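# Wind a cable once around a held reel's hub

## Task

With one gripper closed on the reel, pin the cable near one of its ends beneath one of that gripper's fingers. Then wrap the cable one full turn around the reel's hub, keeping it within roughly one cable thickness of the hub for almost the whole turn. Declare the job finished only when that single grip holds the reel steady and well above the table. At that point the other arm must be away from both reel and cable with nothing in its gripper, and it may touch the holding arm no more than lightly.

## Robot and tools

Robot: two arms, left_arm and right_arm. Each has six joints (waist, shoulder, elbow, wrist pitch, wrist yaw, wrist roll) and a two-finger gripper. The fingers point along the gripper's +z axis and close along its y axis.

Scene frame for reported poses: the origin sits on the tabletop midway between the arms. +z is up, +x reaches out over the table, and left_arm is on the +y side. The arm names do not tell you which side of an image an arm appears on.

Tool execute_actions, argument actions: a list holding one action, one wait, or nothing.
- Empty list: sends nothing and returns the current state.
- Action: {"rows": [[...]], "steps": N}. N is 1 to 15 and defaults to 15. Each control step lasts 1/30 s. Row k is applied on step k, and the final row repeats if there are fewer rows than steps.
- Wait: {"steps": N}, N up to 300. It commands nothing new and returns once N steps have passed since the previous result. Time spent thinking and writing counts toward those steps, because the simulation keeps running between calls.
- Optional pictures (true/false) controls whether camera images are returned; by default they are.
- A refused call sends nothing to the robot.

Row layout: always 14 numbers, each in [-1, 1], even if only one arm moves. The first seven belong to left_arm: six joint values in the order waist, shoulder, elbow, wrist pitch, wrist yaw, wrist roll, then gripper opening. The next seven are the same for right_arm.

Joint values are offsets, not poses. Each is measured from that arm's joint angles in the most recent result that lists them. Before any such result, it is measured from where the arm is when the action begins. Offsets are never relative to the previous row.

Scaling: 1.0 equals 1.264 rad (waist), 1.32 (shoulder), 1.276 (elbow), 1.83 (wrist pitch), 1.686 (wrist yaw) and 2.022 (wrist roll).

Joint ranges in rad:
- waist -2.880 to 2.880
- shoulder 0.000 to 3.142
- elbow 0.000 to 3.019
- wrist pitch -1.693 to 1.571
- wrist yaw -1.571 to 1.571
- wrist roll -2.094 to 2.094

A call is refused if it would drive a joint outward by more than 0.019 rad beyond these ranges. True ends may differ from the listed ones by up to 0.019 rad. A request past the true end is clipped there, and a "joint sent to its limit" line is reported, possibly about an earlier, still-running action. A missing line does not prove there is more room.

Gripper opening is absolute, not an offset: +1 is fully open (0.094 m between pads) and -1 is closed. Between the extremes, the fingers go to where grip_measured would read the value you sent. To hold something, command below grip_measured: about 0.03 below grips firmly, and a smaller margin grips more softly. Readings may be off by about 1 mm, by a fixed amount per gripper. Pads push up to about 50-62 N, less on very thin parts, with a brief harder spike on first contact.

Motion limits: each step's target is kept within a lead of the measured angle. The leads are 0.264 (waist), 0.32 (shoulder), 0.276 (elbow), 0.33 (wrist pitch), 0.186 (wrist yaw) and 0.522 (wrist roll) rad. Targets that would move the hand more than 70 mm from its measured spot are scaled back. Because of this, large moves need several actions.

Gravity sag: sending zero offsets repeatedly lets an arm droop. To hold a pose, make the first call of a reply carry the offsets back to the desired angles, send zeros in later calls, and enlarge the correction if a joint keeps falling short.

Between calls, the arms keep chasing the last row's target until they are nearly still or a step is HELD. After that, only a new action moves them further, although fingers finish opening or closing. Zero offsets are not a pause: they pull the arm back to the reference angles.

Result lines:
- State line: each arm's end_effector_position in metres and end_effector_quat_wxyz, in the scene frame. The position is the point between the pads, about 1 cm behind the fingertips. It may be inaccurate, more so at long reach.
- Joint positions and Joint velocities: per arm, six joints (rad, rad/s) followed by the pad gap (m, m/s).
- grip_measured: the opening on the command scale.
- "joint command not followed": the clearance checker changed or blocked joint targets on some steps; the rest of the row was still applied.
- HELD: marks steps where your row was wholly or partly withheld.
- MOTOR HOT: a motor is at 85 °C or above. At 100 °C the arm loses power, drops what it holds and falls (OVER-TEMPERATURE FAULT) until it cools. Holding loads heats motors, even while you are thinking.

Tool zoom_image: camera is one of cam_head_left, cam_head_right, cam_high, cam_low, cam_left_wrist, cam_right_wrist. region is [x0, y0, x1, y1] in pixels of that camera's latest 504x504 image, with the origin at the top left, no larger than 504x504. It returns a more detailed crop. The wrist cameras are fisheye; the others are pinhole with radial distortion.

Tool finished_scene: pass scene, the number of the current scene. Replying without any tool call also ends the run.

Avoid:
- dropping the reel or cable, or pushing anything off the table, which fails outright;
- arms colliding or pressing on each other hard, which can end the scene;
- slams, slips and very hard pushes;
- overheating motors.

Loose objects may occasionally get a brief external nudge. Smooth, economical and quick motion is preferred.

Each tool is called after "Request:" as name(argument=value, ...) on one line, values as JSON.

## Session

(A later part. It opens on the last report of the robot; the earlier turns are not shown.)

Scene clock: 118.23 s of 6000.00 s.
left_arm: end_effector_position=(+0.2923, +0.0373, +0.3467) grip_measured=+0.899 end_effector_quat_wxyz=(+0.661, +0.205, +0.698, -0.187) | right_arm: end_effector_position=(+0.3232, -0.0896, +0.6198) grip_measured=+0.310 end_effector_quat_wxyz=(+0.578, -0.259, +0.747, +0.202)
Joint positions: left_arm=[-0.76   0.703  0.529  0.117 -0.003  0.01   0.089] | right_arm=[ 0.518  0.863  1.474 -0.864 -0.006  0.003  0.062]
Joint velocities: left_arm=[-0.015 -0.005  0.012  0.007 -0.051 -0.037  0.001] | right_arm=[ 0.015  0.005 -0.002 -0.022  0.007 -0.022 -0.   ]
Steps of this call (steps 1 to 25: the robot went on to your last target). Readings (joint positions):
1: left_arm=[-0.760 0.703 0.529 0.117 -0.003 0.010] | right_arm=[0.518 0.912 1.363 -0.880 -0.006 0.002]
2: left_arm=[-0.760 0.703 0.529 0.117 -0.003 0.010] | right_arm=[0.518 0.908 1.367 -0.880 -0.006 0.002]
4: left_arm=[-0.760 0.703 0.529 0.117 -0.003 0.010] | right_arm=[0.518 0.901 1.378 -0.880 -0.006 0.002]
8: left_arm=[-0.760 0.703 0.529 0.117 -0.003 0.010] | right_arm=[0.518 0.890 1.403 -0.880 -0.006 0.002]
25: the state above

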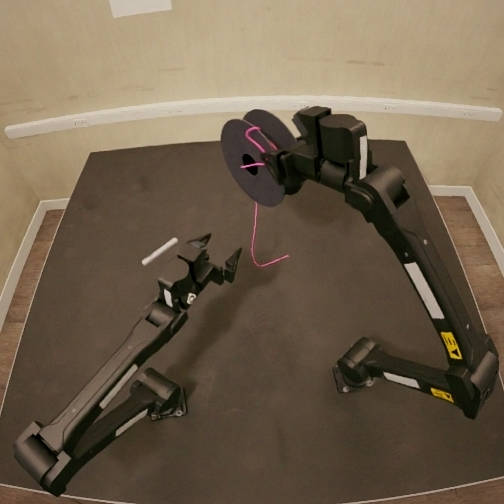

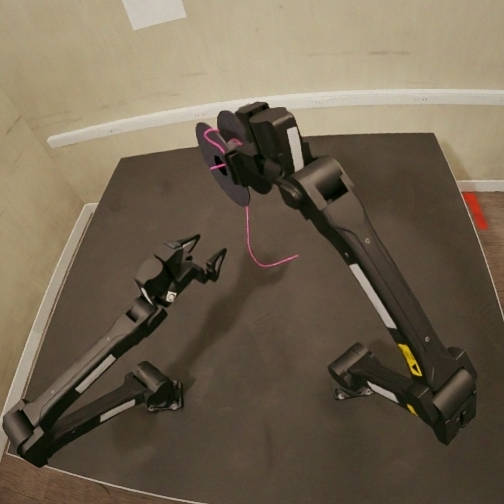

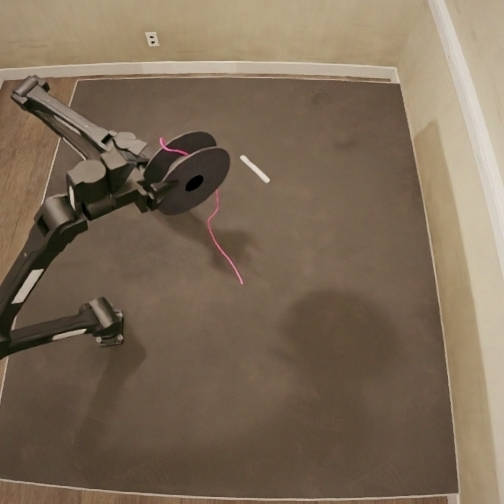

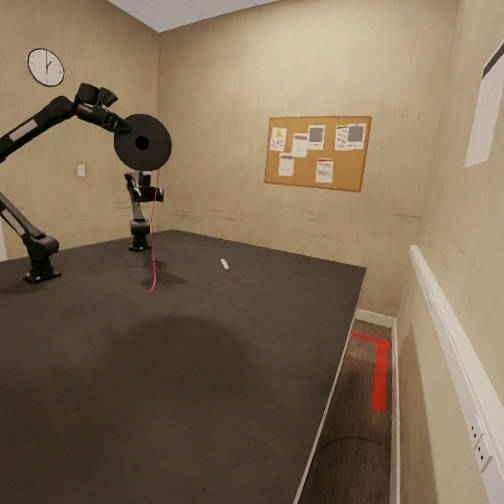

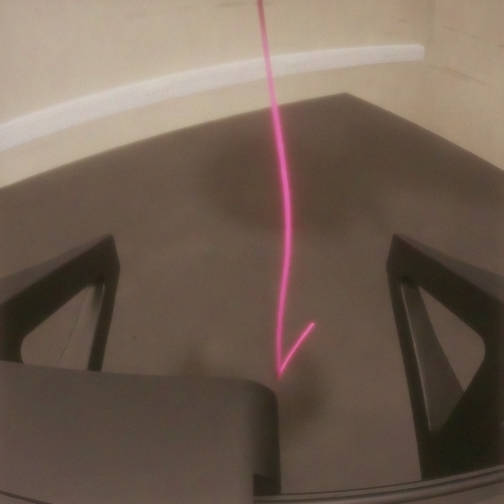

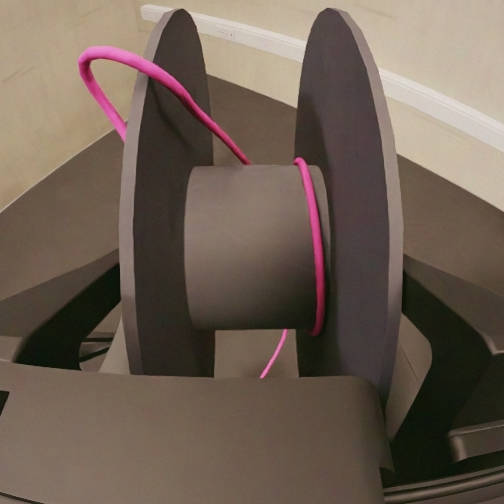

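Request:
execute_actions(actions=[{"rows":[[-0.003,0.02,0.045,0.007,0,0,0.9,0,-0.008,0.05,0.012,0,0,0.275],[-0.006,0.045,0.06,0.015,0,0,0.9,0,-0.008,0.05,0.012,0,0,0.275],[-0.009,0.075,0.078,0.025,0,0,0.9,0,-0.008,0.05,0.012,0,0,0.275],[-0.012,0.105,0.096,0.035,0,0,0.9,0,-0.008,0.05,0.012,0,0,0.275],[-0.015,0.135,0.114,0.045,0,0,0.9,0,-0.008,0.05,0.012,0,0,0.275],[-0.018,0.165,0.132,0.055,0,0,0.9,0,-0.008,0.05,0.012,0,0,0.275],[-0.021,0.195,0.15,0.065,0,0,0.9,0,-0.008,0.05,0.012,0,0,0.275],[-0.024,0.225,0.168,0.075,0,0,0.9,0,-0.008,0.05,0.012,0,0,0.275],[-0.024,0.255,0.186,0.085,0,0,0.9,0,-0.008,0.05,0.012,0,0,0.275],[-0.024,0.285,0.204,0.095,0,0,0.9,0,-0.008,0.05,0.012,0,0,0.275],[-0.024,0.315,0.222,0.105,0,0,0.9,0,-0.008,0.05,0.012,0,0,0.275],[-0.024,0.345,0.24,0.115,0,0,0.9,0,-0.008,0.05,0.012,0,0,0.275],[-0.024,0.37,0.256,0.124,0,0,0.9,0,-0.008,0.05,0.012,0,0,0.275],[-0.024,0.39,0.269,0.131,0,0,0.9,0,-0.008,0.05,0.012,0,0,0.275],[-0.024,0.405,0.278,0.135,0,0,0.9,0,-0.008,0.05,0.012,0,0,0.275]],"steps":15}], pictures=false)

Request:
execute_actions(actions=[{"steps":12}])

Scene clock: 119.97 s of 6000.00 s.
left_arm: end_effector_position=(+0.4101, -0.0514, +0.3519) grip_measured=+0.899 end_effector_quat_wxyz=(+0.659, +0.212, +0.695, -0.194) | right_arm: end_effector_position=(+0.3232, -0.0896, +0.6198) grip_measured=+0.310 end_effector_quat_wxyz=(+0.578, -0.259, +0.747, +0.202)
Joint positions: left_arm=[-0.782  1.194  0.813  0.326 -0.003  0.01   0.089] | right_arm=[ 0.518  0.863  1.474 -0.864 -0.006  0.003  0.062]
Joint velocities: left_arm=[-0.024  0.913  0.486  0.339 -0.051  0.007 -0.   ] | right_arm=[-0.015 -0.015  0.002  0.002  0.007 -0.066 -0.001]
Steps of this call (steps 1 to 30: the robot went on to your last target; steps 31 to 37: nothing new was sent; steps 38 to 52: all 15 steps of this action). Readings (joint positions):
38: left_arm=[-0.760 0.705 0.529 0.117 -0.003 0.010] | right_arm=[0.518 0.863 1.474 -0.864 -0.006 0.003]
39: left_arm=[-0.760 0.710 0.531 0.120 -0.003 0.010] | right_arm=[0.518 0.863 1.474 -0.864 -0.006 0.003]
41: left_arm=[-0.760 0.746 0.549 0.137 -0.003 0.010] | right_arm=[0.518 0.863 1.474 -0.864 -0.006 0.003]
45: left_arm=[-0.770 0.908 0.646 0.204 -0.003 0.010] | right_arm=[0.518 0.863 1.474 -0.864 -0.006 0.003]
52: the state above

Scene clock: 120.37 s of 6000.00 s.
left_arm: end_effector_position=(+0.4225, -0.0597, +0.3433) grip_measured=+0.899 end_effector_quat_wxyz=(+0.657, +0.213, +0.697, -0.194) | right_arm: end_effector_position=(+0.3232, -0.0896, +0.6198) grip_measured=+0.310 end_effector_quat_wxyz=(+0.578, -0.259, +0.747, +0.202)
Joint positions: left_arm=[-0.782  1.245  0.835  0.348 -0.003  0.01   0.089] | right_arm=[ 0.518  0.863  1.474 -0.864 -0.006  0.003  0.062]
Joint velocities: left_arm=[-0.005 -0.015 -0.012  0.012 -0.051 -0.022 -0.001] | right_arm=[-0.015 -0.005 -0.012 -0.012  0.066  0.007 -0.   ]
Steps of this call (steps 1 to 12: the robot went on to your last target). Readings (joint positions):
1: left_arm=[-0.782 1.221 0.826 0.335 -0.003 0.010] | right_arm=[0.518 0.863 1.474 -0.864 -0.006 0.003]
2: left_arm=[-0.782 1.240 0.833 0.340 -0.003 0.010] | right_arm=[0.518 0.863 1.474 -0.864 -0.006 0.003]
4: left_arm=[-0.782 1.256 0.835 0.343 -0.003 0.010] | right_arm=[0.518 0.863 1.474 -0.864 -0.006 0.003]
8: left_arm=[-0.782 1.252 0.835 0.346 -0.003 0.010] | right_arm=[0.518 0.863 1.474 -0.864 -0.006 0.003]
12: the state above

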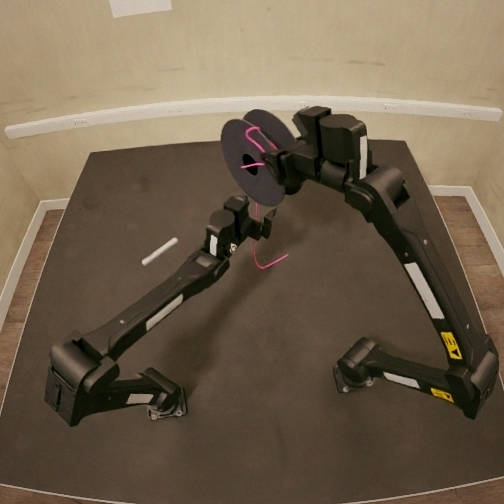

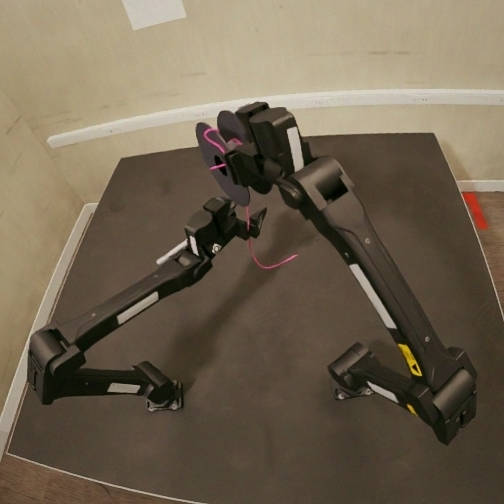

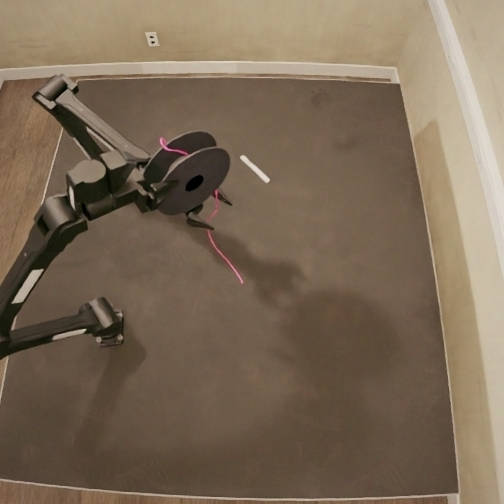

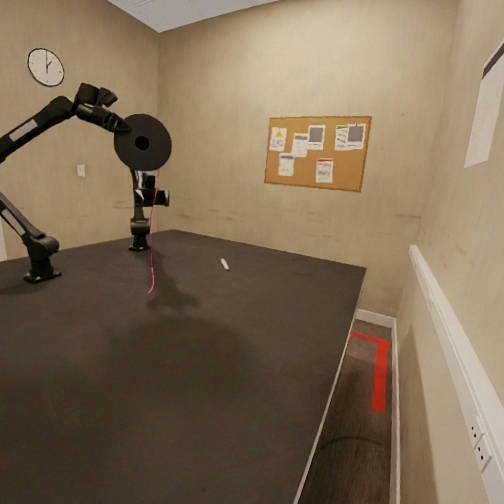

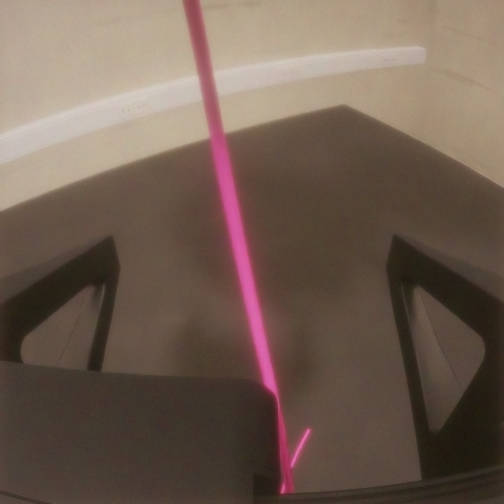

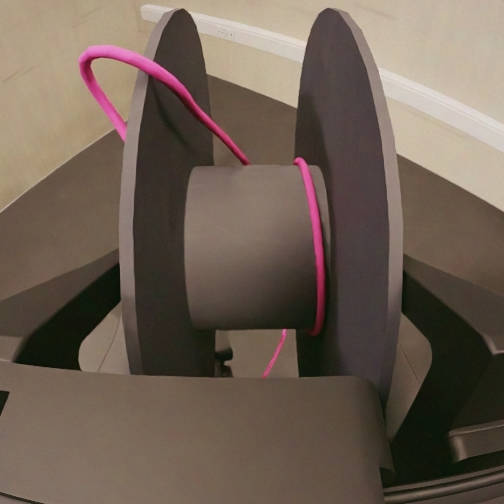

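Cable is between the fingers. Close.

Request:
execute_actions(actions=[{"rows":[[0,0,0.03,0,0,0,0.6,0,-0.008,0.05,0.012,0,0,0.275],[0,0,0.03,0,0,0,0.3,0,-0.008,0.05,0.012,0,0,0.275],[0,0,0.03,0,0,0,0.0,0,-0.008,0.05,0.012,0,0,0.275],[0,0,0.03,0,0,0,-0.3,0,-0.008,0.05,0.012,0,0,0.275],[0,0,0.03,0,0,0,-0.6,0,-0.008,0.05,0.012,0,0,0.275],[0,0,0.03,0,0,0,-0.8,0,-0.008,0.05,0.012,0,0,0.275],[0,0,0.03,0,0,0,-0.9,0,-0.008,0.05,0.012,0,0,0.275],[0,0,0.03,0,0,0,-0.95,0,-0.008,0.05,0.012,0,0,0.275],[0,0,0.03,0,0,0,-0.975,0,-0.008,0.05,0.012,0,0,0.275]],"steps":15}])

Scene clock: 121.70 s of 6000.00 s.
left_arm: end_effector_position=(+0.4225, -0.0596, +0.3435) grip_measured=-0.966 end_effector_quat_wxyz=(+0.657, +0.213, +0.697, -0.194) | right_arm: end_effector_position=(+0.3232, -0.0896, +0.6198) grip_measured=+0.310 end_effector_quat_wxyz=(+0.578, -0.259, +0.747, +0.202)
Joint positions: left_arm=[-0.782  1.244  0.835  0.348 -0.003  0.01   0.002] | right_arm=[ 0.518  0.863  1.474 -0.864 -0.006  0.003  0.062]
Joint velocities: left_arm=[ 0.005 -0.015 -0.007  0.007  0.081 -0.051  0.001] | right_arm=[-0.015 -0.005 -0.012 -0.007 -0.037 -0.037  0.001]
Steps of this call (steps 1 to 25: the robot went on to your last target; steps 26 to 40: all 15 steps of this action). Readings (joint positions):
26: left_arm=[-0.782 1.244 0.835 0.348 -0.003 0.010] | right_arm=[0.518 0.863 1.474 -0.864 -0.006 0.003]
27: left_arm=[-0.782 1.244 0.835 0.348 -0.003 0.010] | right_arm=[0.518 0.863 1.474 -0.864 -0.006 0.003]
29: left_arm=[-0.782 1.244 0.835 0.348 -0.003 0.010] | right_arm=[0.518 0.863 1.474 -0.864 -0.006 0.003]
33: left_arm=[-0.782 1.244 0.835 0.348 -0.003 0.010] | right_arm=[0.518 0.863 1.474 -0.864 -0.006 0.003]
40: the state above

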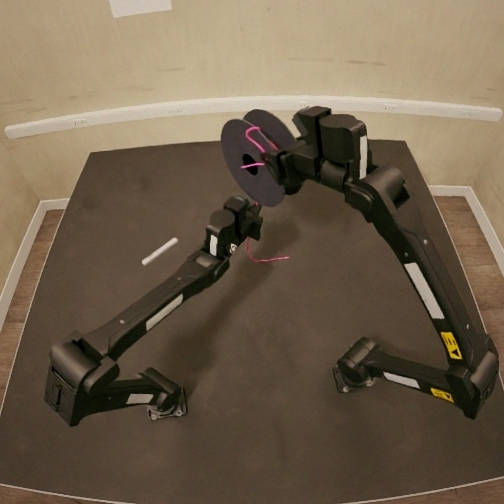

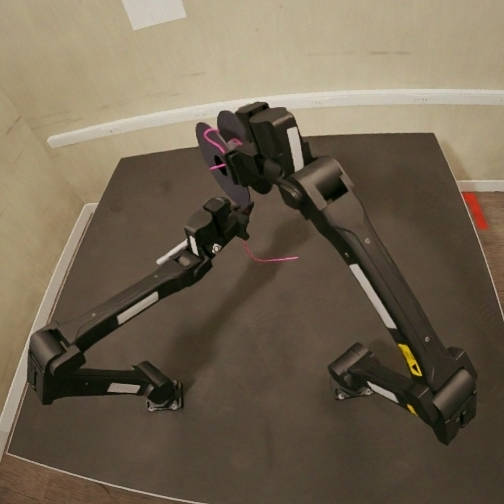

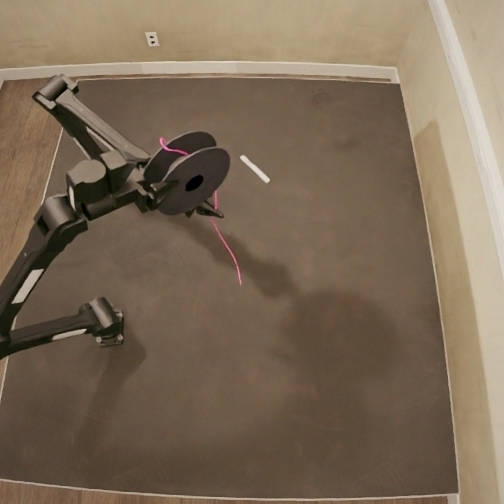

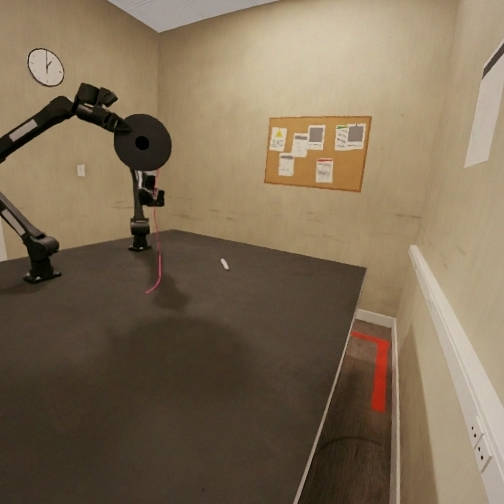

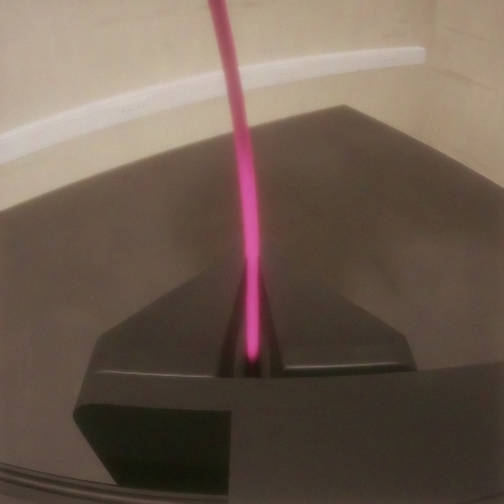

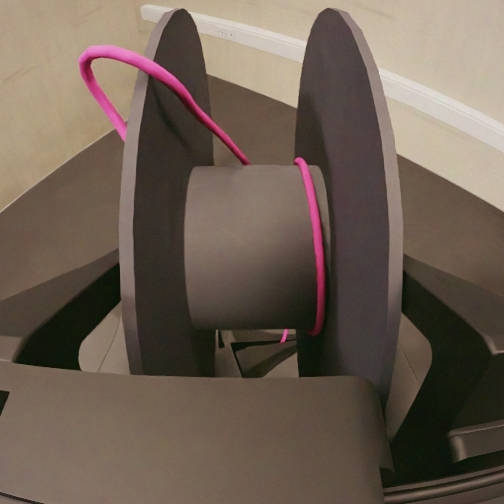

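Request:
execute_actions(actions=[{"rows":[[-0.003,0.002,0,0.004,0,0,-0.975,0,-0.008,0.05,0.012,0,0,0.275],[-0.006,0.004,-0.004,0.008,0,0,-0.975,0,-0.008,0.05,0.012,0,0,0.275],[-0.009,0.006,-0.008,0.012,0,0,-0.975,0,-0.008,0.05,0.012,0,0,0.275],[-0.012,0.008,-0.012,0.016,0,0,-0.975,0,-0.008,0.05,0.012,0,0,0.275],[-0.015,0.01,-0.016,0.02,0,0,-0.975,0,-0.008,0.05,0.012,0,0,0.275],[-0.018,0.013,-0.02,0.024,0,0,-0.975,0,-0.008,0.05,0.012,0,0,0.275],[-0.021,0.016,-0.024,0.028,0,0,-0.975,0,-0.008,0.05,0.012,0,0,0.275],[-0.024,0.019,-0.028,0.033,0,0,-0.975,0,-0.008,0.05,0.012,0,0,0.275],[-0.027,0.022,-0.032,0.038,0,0,-0.975,0,-0.008,0.05,0.012,0,0,0.275],[-0.03,0.024,-0.036,0.043,0,0,-0.975,0,-0.008,0.05,0.012,0,0,0.275],[-0.032,0.026,-0.04,0.047,0,0,-0.975,0,-0.008,0.05,0.012,0,0,0.275],[-0.033,0.027,-0.042,0.05,0,0,-0.975,0,-0.008,0.05,0.012,0,0,0.275]],"steps":15}])

Scene clock: 123.40 s of 6000.00 s.
left_arm: end_effector_position=(+0.4093, -0.0744, +0.3279) grip_measured=-0.966 end_effector_quat_wxyz=(+0.659, +0.223, +0.688, -0.207) | right_arm: end_effector_position=(+0.3232, -0.0896, +0.6198) grip_measured=+0.310 end_effector_quat_wxyz=(+0.578, -0.259, +0.747, +0.202)
Joint positions: left_arm=[-0.817  1.262  0.794  0.421 -0.003  0.01   0.002] | right_arm=[ 0.518  0.863  1.474 -0.864 -0.006  0.003  0.062]
Joint velocities: left_arm=[-0.024  0.044 -0.022  0.042 -0.051  0.037 -0.001] | right_arm=[ 0.015 -0.005 -0.012 -0.007  0.022  0.022  0.   ]
Steps of this call (steps 1 to 15: the robot went on to your last target; steps 16 to 36: nothing new was sent; steps 37 to 51: all 15 steps of this action). Readings (joint positions):
37: left_arm=[-0.782 1.244 0.835 0.348 -0.003 0.010] | right_arm=[0.518 0.863 1.474 -0.864 -0.006 0.003]
38: left_arm=[-0.782 1.244 0.835 0.348 -0.003 0.010] | right_arm=[0.518 0.863 1.474 -0.864 -0.006 0.003]
40: left_arm=[-0.782 1.244 0.834 0.351 -0.003 0.010] | right_arm=[0.518 0.863 1.474 -0.864 -0.006 0.003]
44: left_arm=[-0.791 1.245 0.822 0.378 -0.003 0.010] | right_arm=[0.518 0.863 1.474 -0.864 -0.006 0.003]
51: the state above

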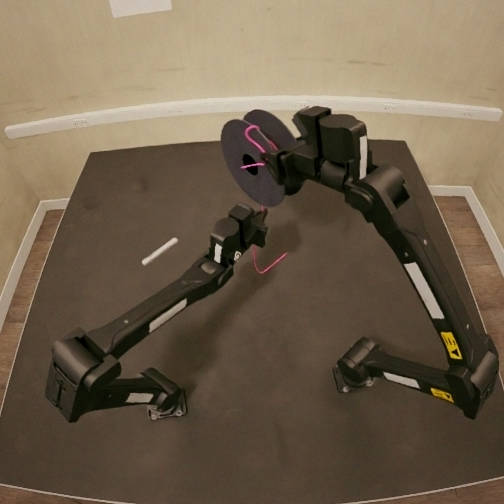

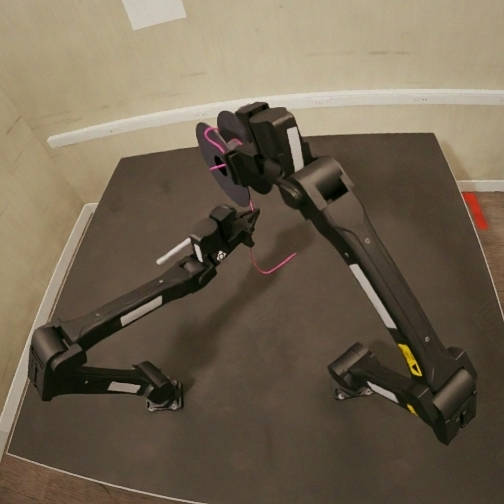

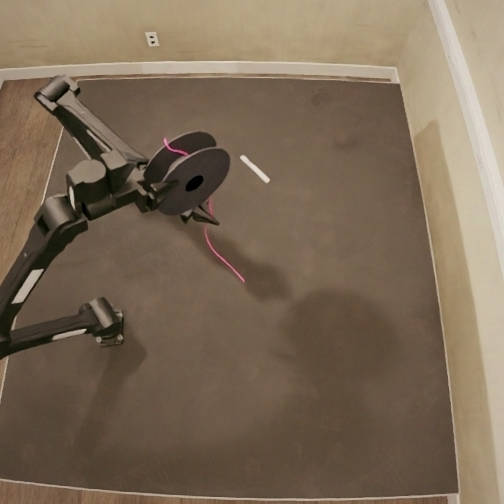

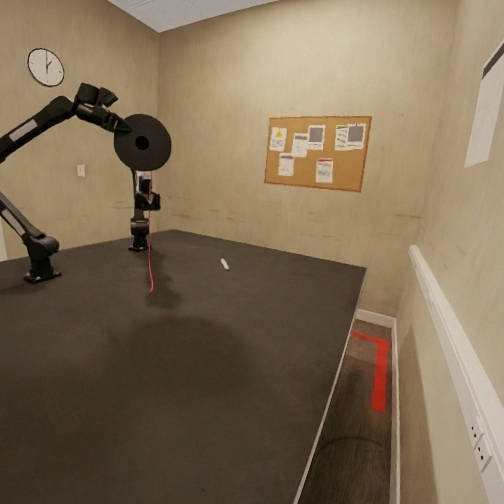

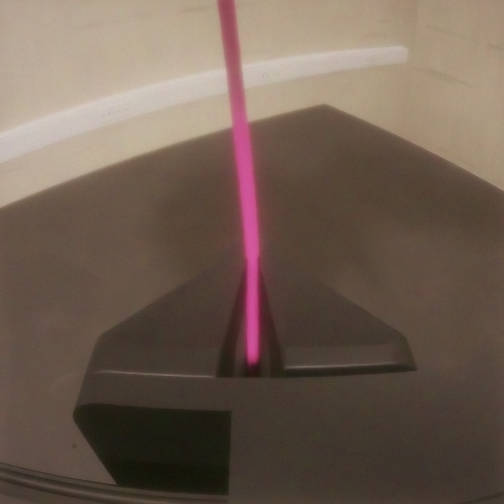

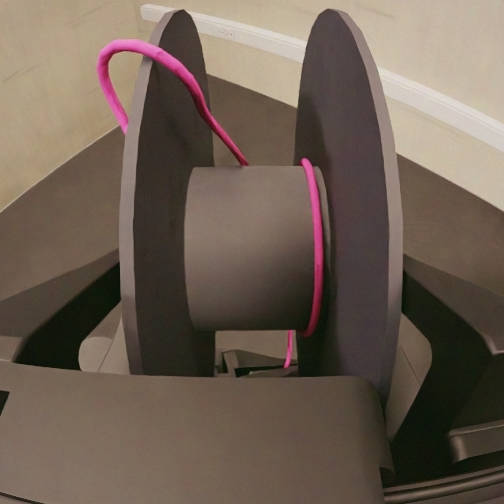

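Request:
execute_actions(actions=[{"rows":[[0,0.014,-0.01,0.004,0,0,-0.975,0,-0.008,0.05,0.012,0,0,0.275],[0,0.016,-0.013,0.007,0,0,-0.975,0,-0.008,0.05,0.012,0,0,0.275],[0,0.018,-0.016,0.01,0,0,-0.975,0,-0.008,0.05,0.012,0,0,0.275],[0,0.02,-0.019,0.013,0,0,-0.975,0,-0.008,0.05,0.012,0,0,0.275],[0,0.022,-0.022,0.016,0,0,-0.975,0,-0.008,0.05,0.012,0,0,0.275],[0,0.024,-0.025,0.019,0,0,-0.975,0,-0.008,0.05,0.012,0,0,0.275],[0,0.026,-0.028,0.022,0,0,-0.975,0,-0.008,0.05,0.012,0,0,0.275],[0,0.028,-0.031,0.025,0,0,-0.975,0,-0.008,0.05,0.012,0,0,0.275],[0,0.03,-0.034,0.028,0,0,-0.975,0,-0.008,0.05,0.012,0,0,0.275],[0,0.032,-0.036,0.03,0,0,-0.975,0,-0.008,0.05,0.012,0,0,0.275]],"steps":15}])

Scene clock: 124.60 s of 6000.00 s.
left_arm: end_effector_position=(+0.4081, -0.0738, +0.3110) grip_measured=-0.966 end_effector_quat_wxyz=(+0.657, +0.224, +0.690, -0.206) | right_arm: end_effector_position=(+0.3232, -0.0896, +0.6198) grip_measured=+0.310 end_effector_quat_wxyz=(+0.578, -0.259, +0.747, +0.202)
Joint positions: left_arm=[-0.817  1.282  0.765  0.464 -0.003  0.01   0.002] | right_arm=[ 0.518  0.863  1.474 -0.864 -0.006  0.003  0.062]
Joint velocities: left_arm=[-0.005  0.044 -0.017 -0.007  0.066 -0.022 -0.001] | right_arm=[-0.005 -0.005 -0.002  0.002  0.051  0.051 -0.001]
Steps of this call (steps 1 to 15: the robot went on to your last target; steps 16 to 21: nothing new was sent; steps 22 to 36: all 15 steps of this action). Readings (joint positions):
22: left_arm=[-0.817 1.264 0.794 0.425 -0.003 0.010] | right_arm=[0.518 0.863 1.474 -0.864 -0.006 0.003]
23: left_arm=[-0.817 1.264 0.794 0.425 -0.003 0.010] | right_arm=[0.518 0.863 1.474 -0.864 -0.006 0.003]
25: left_arm=[-0.817 1.264 0.792 0.427 -0.003 0.010] | right_arm=[0.518 0.863 1.474 -0.864 -0.006 0.003]
29: left_arm=[-0.817 1.267 0.780 0.447 -0.003 0.010] | right_arm=[0.518 0.863 1.474 -0.864 -0.006 0.003]
36: the state above

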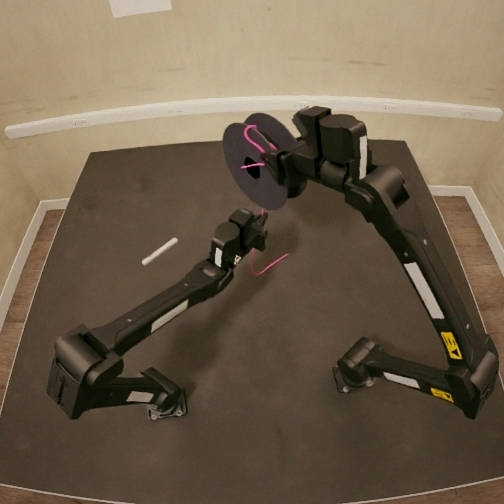

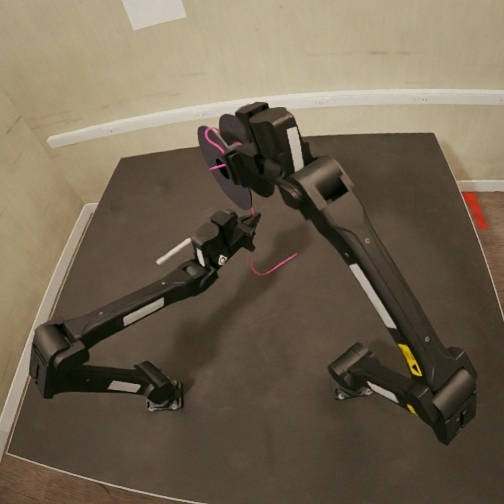

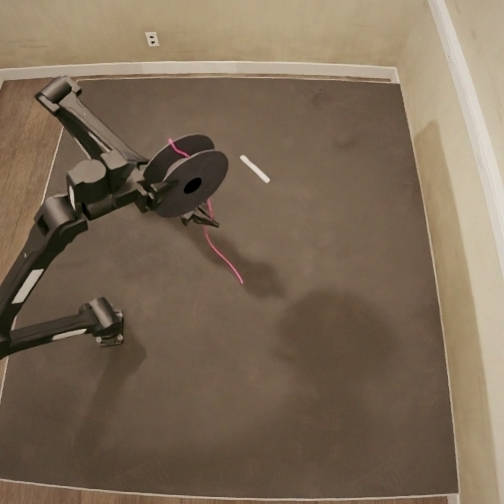

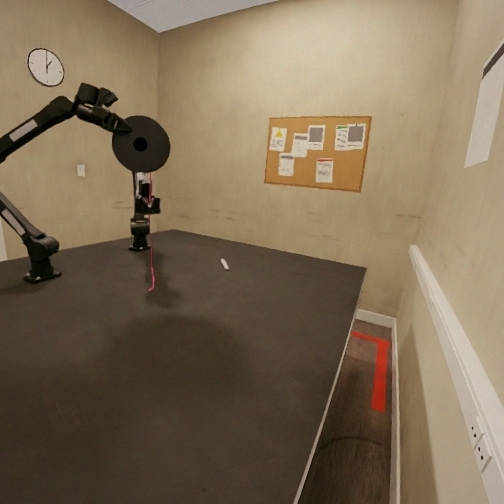

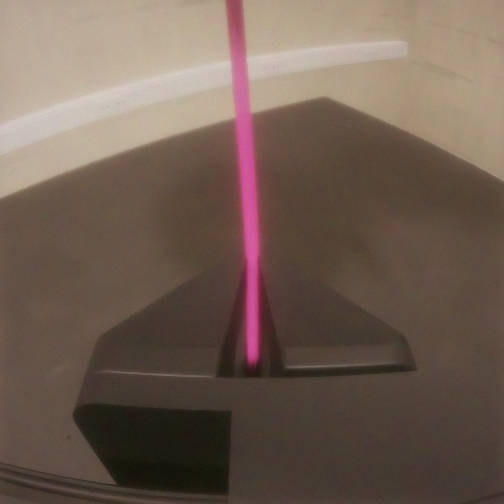

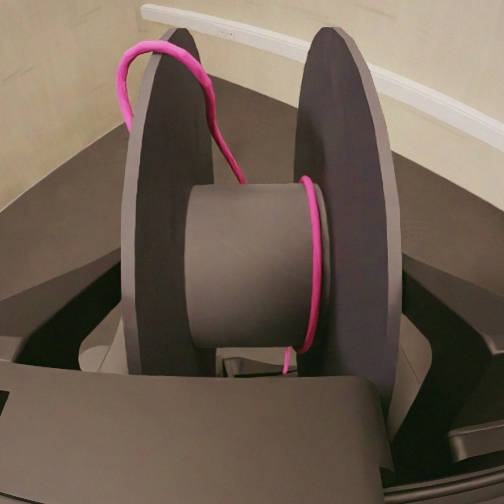

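Request:
execute_actions(actions=[{"rows":[[0,0,0.02,0,0,0,-0.9,0,-0.008,0.05,0.012,0,0,0.27],[0,0,0.02,0,0,0,-0.7,0,-0.008,0.05,0.012,0,0,0.27],[0,0,0.02,0,0,0,-0.4,0,-0.008,0.05,0.012,0,0,0.27],[0,0,0.02,0,0,0,-0.1,0,-0.008,0.05,0.012,0,0,0.27],[0,-0.01,0.01,-0.004,0,0,0.2,0,-0.008,0.05,0.012,0,0,0.27],[0,-0.03,-0.005,-0.01,0,0,0.5,0,-0.008,0.05,0.012,0,0,0.27],[0,-0.06,-0.025,-0.02,0,0,0.6,0,-0.008,0.05,0.012,0,0,0.27],[0,-0.095,-0.047,-0.031,0,0,0.6,0,-0.008,0.05,0.012,0,0,0.27],[0,-0.13,-0.069,-0.042,0,0,0.6,0,-0.008,0.05,0.012,0,0,0.27],[0,-0.165,-0.091,-0.053,0,0,0.6,0,-0.008,0.05,0.012,0,0,0.27],[0,-0.2,-0.113,-0.064,0,0,0.6,0,-0.008,0.05,0.012,0,0,0.27],[0,-0.235,-0.135,-0.075,0,0,0.6,0,-0.008,0.05,0.012,0,0,0.27],[0,-0.27,-0.157,-0.086,0,0,0.6,0,-0.008,0.05,0.012,0,0,0.27],[0,-0.3,-0.176,-0.096,0,0,0.6,0,-0.008,0.05,0.012,0,0,0.27],[0,-0.32,-0.19,-0.103,0,0,0.6,0,-0.008,0.05,0.012,0,0,0.27]],"steps":15}])

Scene clock: 126.77 s of 6000.00 s.
left_arm: end_effector_position=(+0.3223, -0.0124, +0.3317) grip_measured=+0.599 end_effector_quat_wxyz=(+0.662, +0.223, +0.685, -0.208) | right_arm: end_effector_position=(+0.3232, -0.0896, +0.6198) grip_measured=+0.310 end_effector_quat_wxyz=(+0.578, -0.259, +0.747, +0.202)
Joint positions: left_arm=[-0.817  0.922  0.568  0.316 -0.003  0.01   0.075] | right_arm=[ 0.518  0.863  1.474 -0.864 -0.006  0.003  0.062]
Joint velocities: left_arm=[-0.005 -1.587 -0.642 -0.447 -0.007 -0.022 -0.001] | right_arm=[-0.015 -0.015 -0.017 -0.007 -0.051 -0.022  0.   ]
Steps of this call (steps 1 to 15: the robot went on to your last target; steps 16 to 50: nothing new was sent; steps 51 to 65: all 15 steps of this action). Readings (joint positions):
51: left_arm=[-0.817 1.284 0.765 0.465 -0.003 0.010] | right_arm=[0.518 0.863 1.474 -0.864 -0.006 0.003]
52: left_arm=[-0.817 1.284 0.765 0.465 -0.003 0.010] | right_arm=[0.518 0.863 1.474 -0.864 -0.006 0.003]
54: left_arm=[-0.817 1.284 0.765 0.465 -0.003 0.010] | right_arm=[0.518 0.863 1.474 -0.864 -0.006 0.003]
58: left_arm=[-0.817 1.257 0.752 0.443 -0.003 0.010] | right_arm=[0.518 0.863 1.474 -0.864 -0.006 0.003]
65: the state above

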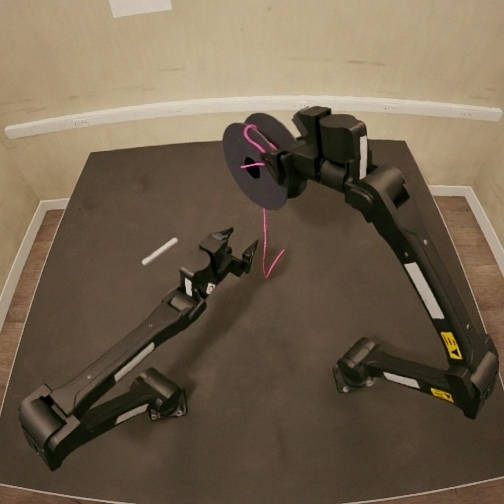

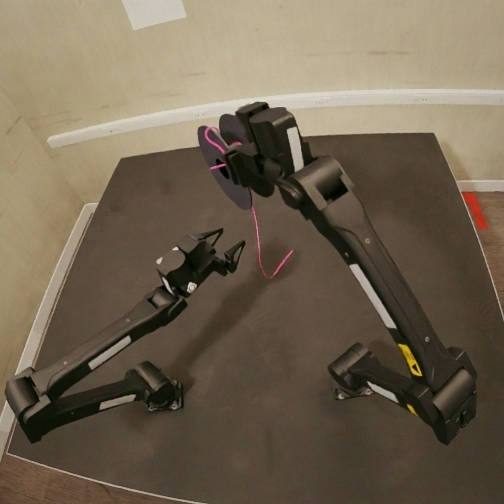

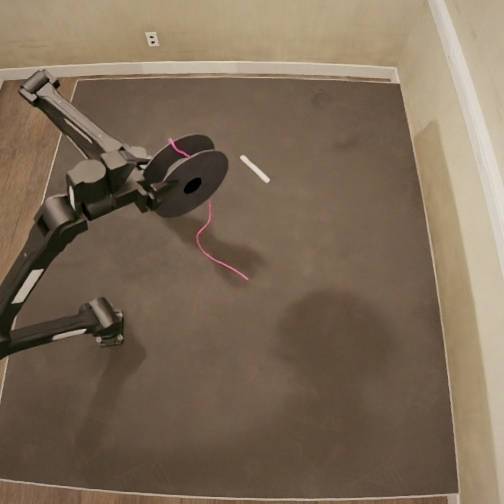

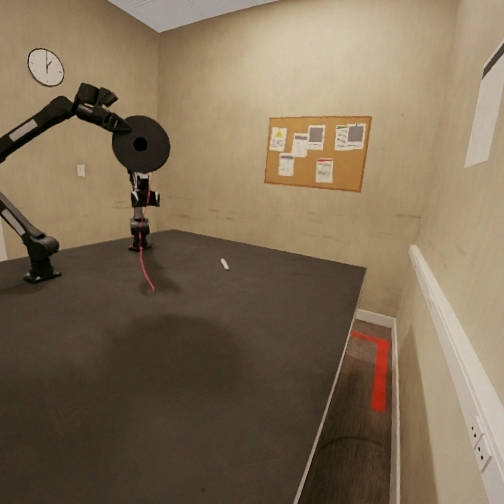

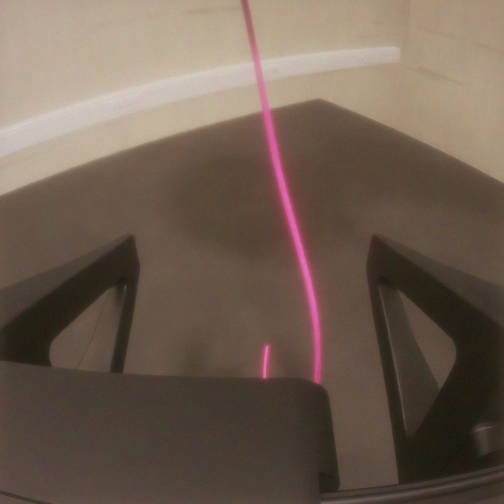

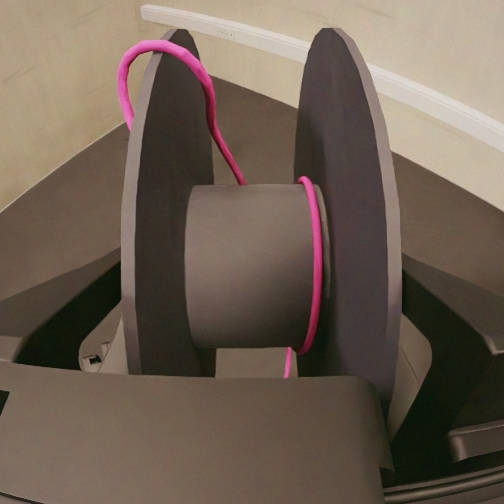

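Request:
execute_actions(actions=[{"rows":[[0.01,-0.05,-0.03,-0.02,0,0,0.6,0,-0.008,0.05,0.018,0,0,0.27],[0.025,-0.055,-0.03,-0.02,0,0,0.6,0,-0.008,0.05,0.024,0,0,0.27],[0.045,-0.06,-0.03,-0.02,0,0,0.6,0,-0.008,0.05,0.031,0,0,0.27],[0.065,-0.065,-0.03,-0.02,0,0,0.6,0,-0.008,0.05,0.038,0,0,0.27],[0.085,-0.07,-0.03,-0.02,0,0,0.6,0,-0.008,0.05,0.045,0,0,0.27],[0.105,-0.07,-0.03,-0.02,0,0,0.6,0,-0.008,0.05,0.052,0,0,0.27],[0.125,-0.07,-0.03,-0.02,0,0,0.6,0,-0.008,0.05,0.059,0,0,0.27],[0.145,-0.07,-0.03,-0.02,0,0,0.6,0,-0.008,0.05,0.066,0,0,0.27],[0.165,-0.07,-0.03,-0.02,0,0,0.6,0,-0.008,0.05,0.073,0,0,0.27],[0.185,-0.07,-0.03,-0.02,0,0,0.6,0,-0.008,0.05,0.08,0,0,0.27],[0.205,-0.07,-0.03,-0.02,0,0,0.6,0,-0.008,0.05,0.087,0,0,0.27],[0.225,-0.07,-0.03,-0.02,0,0,0.6,0,-0.008,0.05,0.094,0,0,0.27],[0.245,-0.07,-0.03,-0.02,0,0,0.6,0,-0.008,0.05,0.101,0,0,0.27],[0.26,-0.07,-0.03,-0.02,0,0,0.6,0,-0.008,0.05,0.108,0,0,0.27],[0.27,-0.07,-0.03,-0.02,0,0,0.6,0,-0.008,0.05,0.115,0,0,0.27]],"steps":15}], pictures=false)

Request:
execute_actions(actions=[{"rows":[[0.03,0,0.02,0,0,0,0.6,0,-0.008,0.045,0.04,0,0,0.27],[0.04,0,0.02,0,0,0,0.6,0,-0.008,0.045,0.047,0,0,0.27],[0.05,0,0.02,0,0,0,0.6,0,-0.008,0.045,0.054,0,0,0.27],[0.05,0,0.02,0,0,0,0.6,0,-0.008,0.045,0.061,0,0,0.27],[0.05,0,0.02,0,0,0,0.6,0,-0.008,0.045,0.068,0,0,0.27],[0.05,0,0.02,0,0,0,0.6,0,-0.008,0.045,0.075,0,0,0.27],[0.05,0,0.02,0,0,0,0.6,0,-0.008,0.045,0.082,0,0,0.27],[0.05,0,0.02,0,0,0,0.6,0,-0.008,0.045,0.089,0,0,0.27],[0.05,0,0.02,0,0,0,0.6,0,-0.008,0.045,0.096,0,0,0.27],[0.05,0,0.02,0,0,0,0.6,0,-0.008,0.045,0.103,0,0,0.27],[0.05,0,0.02,0,0,0,0.6,0,-0.008,0.045,0.109,0,0,0.27],[0.05,0,0.02,0,0,0,0.6,0,-0.008,0.045,0.114,0,0,0.27],[0.05,0,0.02,0,0,0,0.6,0,-0.008,0.045,0.118,0,0,0.27],[0.05,0,0.02,0,0,0,0.6,0,-0.008,0.045,0.121,0,0,0.27],[0.05,0,0.02,0,0,0,0.6,0,-0.008,0.045,0.123,0,0,0.27]],"steps":15}], pictures=false)

Request:
execute_actions(actions=[{"steps":20}])

Scene clock: 129.27 s of 6000.00 s.
left_arm: end_effector_position=(+0.3633, +0.1190, +0.3402) grip_measured=+0.599 end_effector_quat_wxyz=(+0.694, +0.113, +0.703, -0.105) | right_arm: end_effector_position=(+0.3283, -0.0856, +0.6553) grip_measured=+0.310 end_effector_quat_wxyz=(+0.631, -0.243, +0.703, +0.221)
Joint positions: left_arm=[-0.507  0.834  0.535  0.284 -0.003  0.01   0.075] | right_arm=[ 0.518  0.863  1.474 -0.718 -0.006  0.003  0.062]
Joint velocities: left_arm=[ 0.591  0.005 -0.007 -0.017  0.022 -0.081 -0.   ] | right_arm=[-0.005 -0.015 -0.012  0.335 -0.037  0.007  0.   ]
Steps of this call (steps 1 to 30: the robot went on to your last target; steps 31 to 60: nothing new was sent; steps 61 to 75: all 15 steps of this action). Readings (joint positions):
61: left_arm=[-0.817 0.860 0.535 0.284 -0.003 0.010] | right_arm=[0.518 0.863 1.474 -0.864 -0.006 0.003]
62: left_arm=[-0.815 0.859 0.535 0.284 -0.003 0.010] | right_arm=[0.518 0.863 1.474 -0.863 -0.006 0.003]
64: left_arm=[-0.796 0.858 0.535 0.284 -0.003 0.010] | right_arm=[0.518 0.863 1.474 -0.853 -0.006 0.003]
68: left_arm=[-0.694 0.842 0.535 0.284 -0.003 0.010] | right_arm=[0.518 0.863 1.474 -0.807 -0.006 0.003]
75: the state above

Scene clock: 129.77 s of 6000.00 s.
left_arm: end_effector_position=(+0.3705, +0.1438, +0.3402) grip_measured=+0.599 end_effector_quat_wxyz=(+0.697, +0.092, +0.707, -0.084) | right_arm: end_effector_position=(+0.3289, -0.0851, +0.6982) grip_measured=+0.310 end_effector_quat_wxyz=(+0.690, -0.224, +0.645, +0.241)
Joint positions: left_arm=[-0.447  0.834  0.535  0.284 -0.003  0.01   0.075] | right_arm=[ 0.518  0.863  1.474 -0.543 -0.006  0.003  0.062]
Joint velocities: left_arm=[-0.005 -0.015 -0.007 -0.022  0.051  0.007  0.   ] | right_arm=[ 0.005 -0.005  0.022  0.188  0.022  0.051 -0.   ]
Steps of this call (steps 1 to 15: all 15 steps of this action). Readings (joint positions):
1: left_arm=[-0.489 0.834 0.535 0.284 -0.003 0.010] | right_arm=[0.518 0.863 1.474 -0.705 -0.006 0.003]
2: left_arm=[-0.475 0.834 0.535 0.284 -0.003 0.010] | right_arm=[0.518 0.863 1.474 -0.694 -0.006 0.003]
4: left_arm=[-0.455 0.834 0.535 0.284 -0.003 0.010] | right_arm=[0.518 0.863 1.474 -0.669 -0.006 0.003]
8: left_arm=[-0.447 0.834 0.535 0.284 -0.003 0.010] | right_arm=[0.518 0.863 1.474 -0.619 -0.006 0.003]
15: the state above

Scene clock: 130.43 s of 6000.00 s.
left_arm: end_effector_position=(+0.3705, +0.1438, +0.3402) grip_measured=+0.599 end_effector_quat_wxyz=(+0.697, +0.092, +0.707, -0.084) | right_arm: end_effector_position=(+0.3288, -0.0852, +0.7008) grip_measured=+0.310 end_effector_quat_wxyz=(+0.693, -0.222, +0.641, +0.242)
Joint positions: left_arm=[-0.447  0.834  0.535  0.284 -0.003  0.01   0.075] | right_arm=[ 0.518  0.863  1.474 -0.532 -0.006  0.003  0.062]
Joint velocities: left_arm=[-0.015 -0.005 -0.012 -0.002 -0.095 -0.037  0.   ] | right_arm=[-0.005 -0.005 -0.007 -0.002  0.007 -0.007 -0.   ]
Steps of this call (steps 1 to 20: the robot went on to your last target). Readings (joint positions):
1: left_arm=[-0.447 0.834 0.535 0.284 -0.003 0.010] | right_arm=[0.518 0.863 1.474 -0.538 -0.006 0.003]
2: left_arm=[-0.447 0.834 0.535 0.284 -0.003 0.010] | right_arm=[0.518 0.863 1.474 -0.534 -0.006 0.003]
4: left_arm=[-0.447 0.834 0.535 0.284 -0.003 0.010] | right_arm=[0.518 0.863 1.474 -0.532 -0.006 0.003]
8: left_arm=[-0.447 0.834 0.535 0.284 -0.003 0.010] | right_arm=[0.518 0.863 1.474 -0.532 -0.006 0.003]
20: the state above

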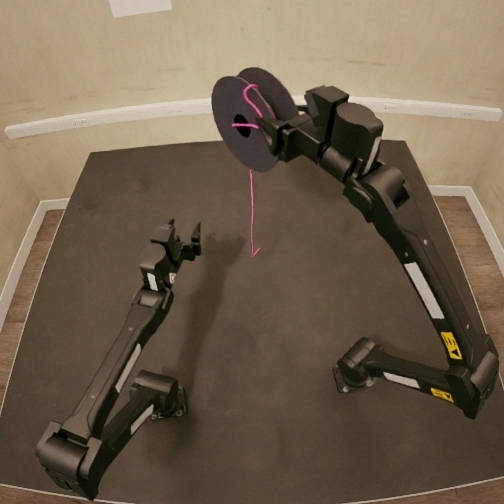

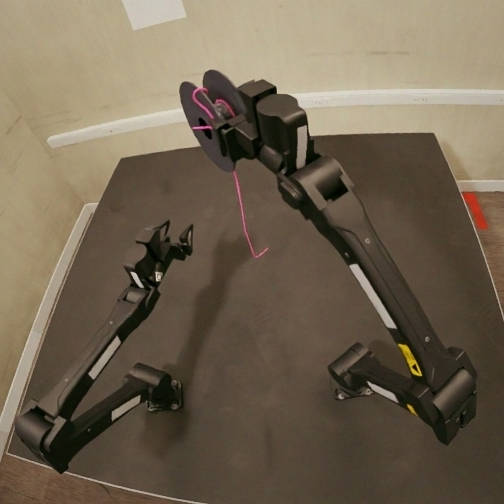

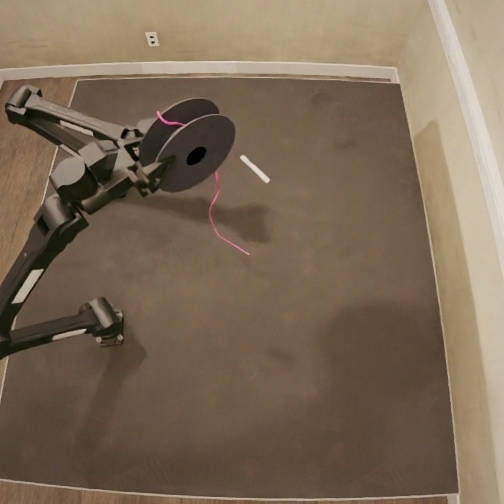

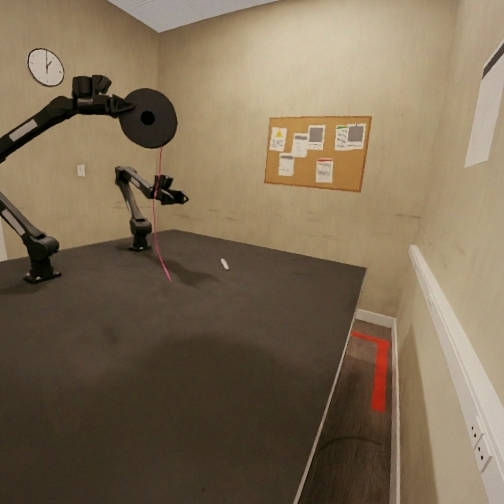

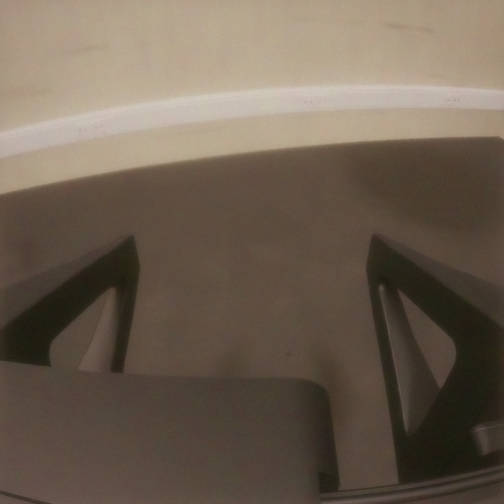

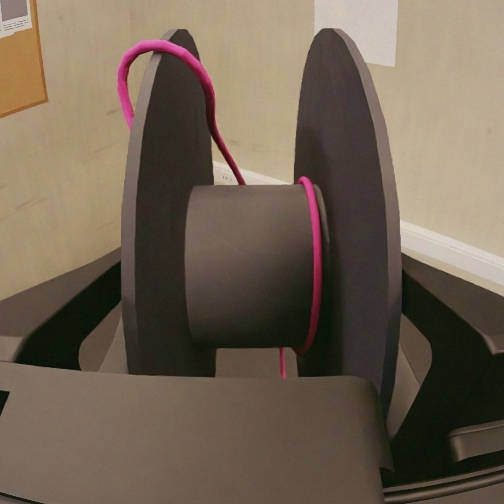

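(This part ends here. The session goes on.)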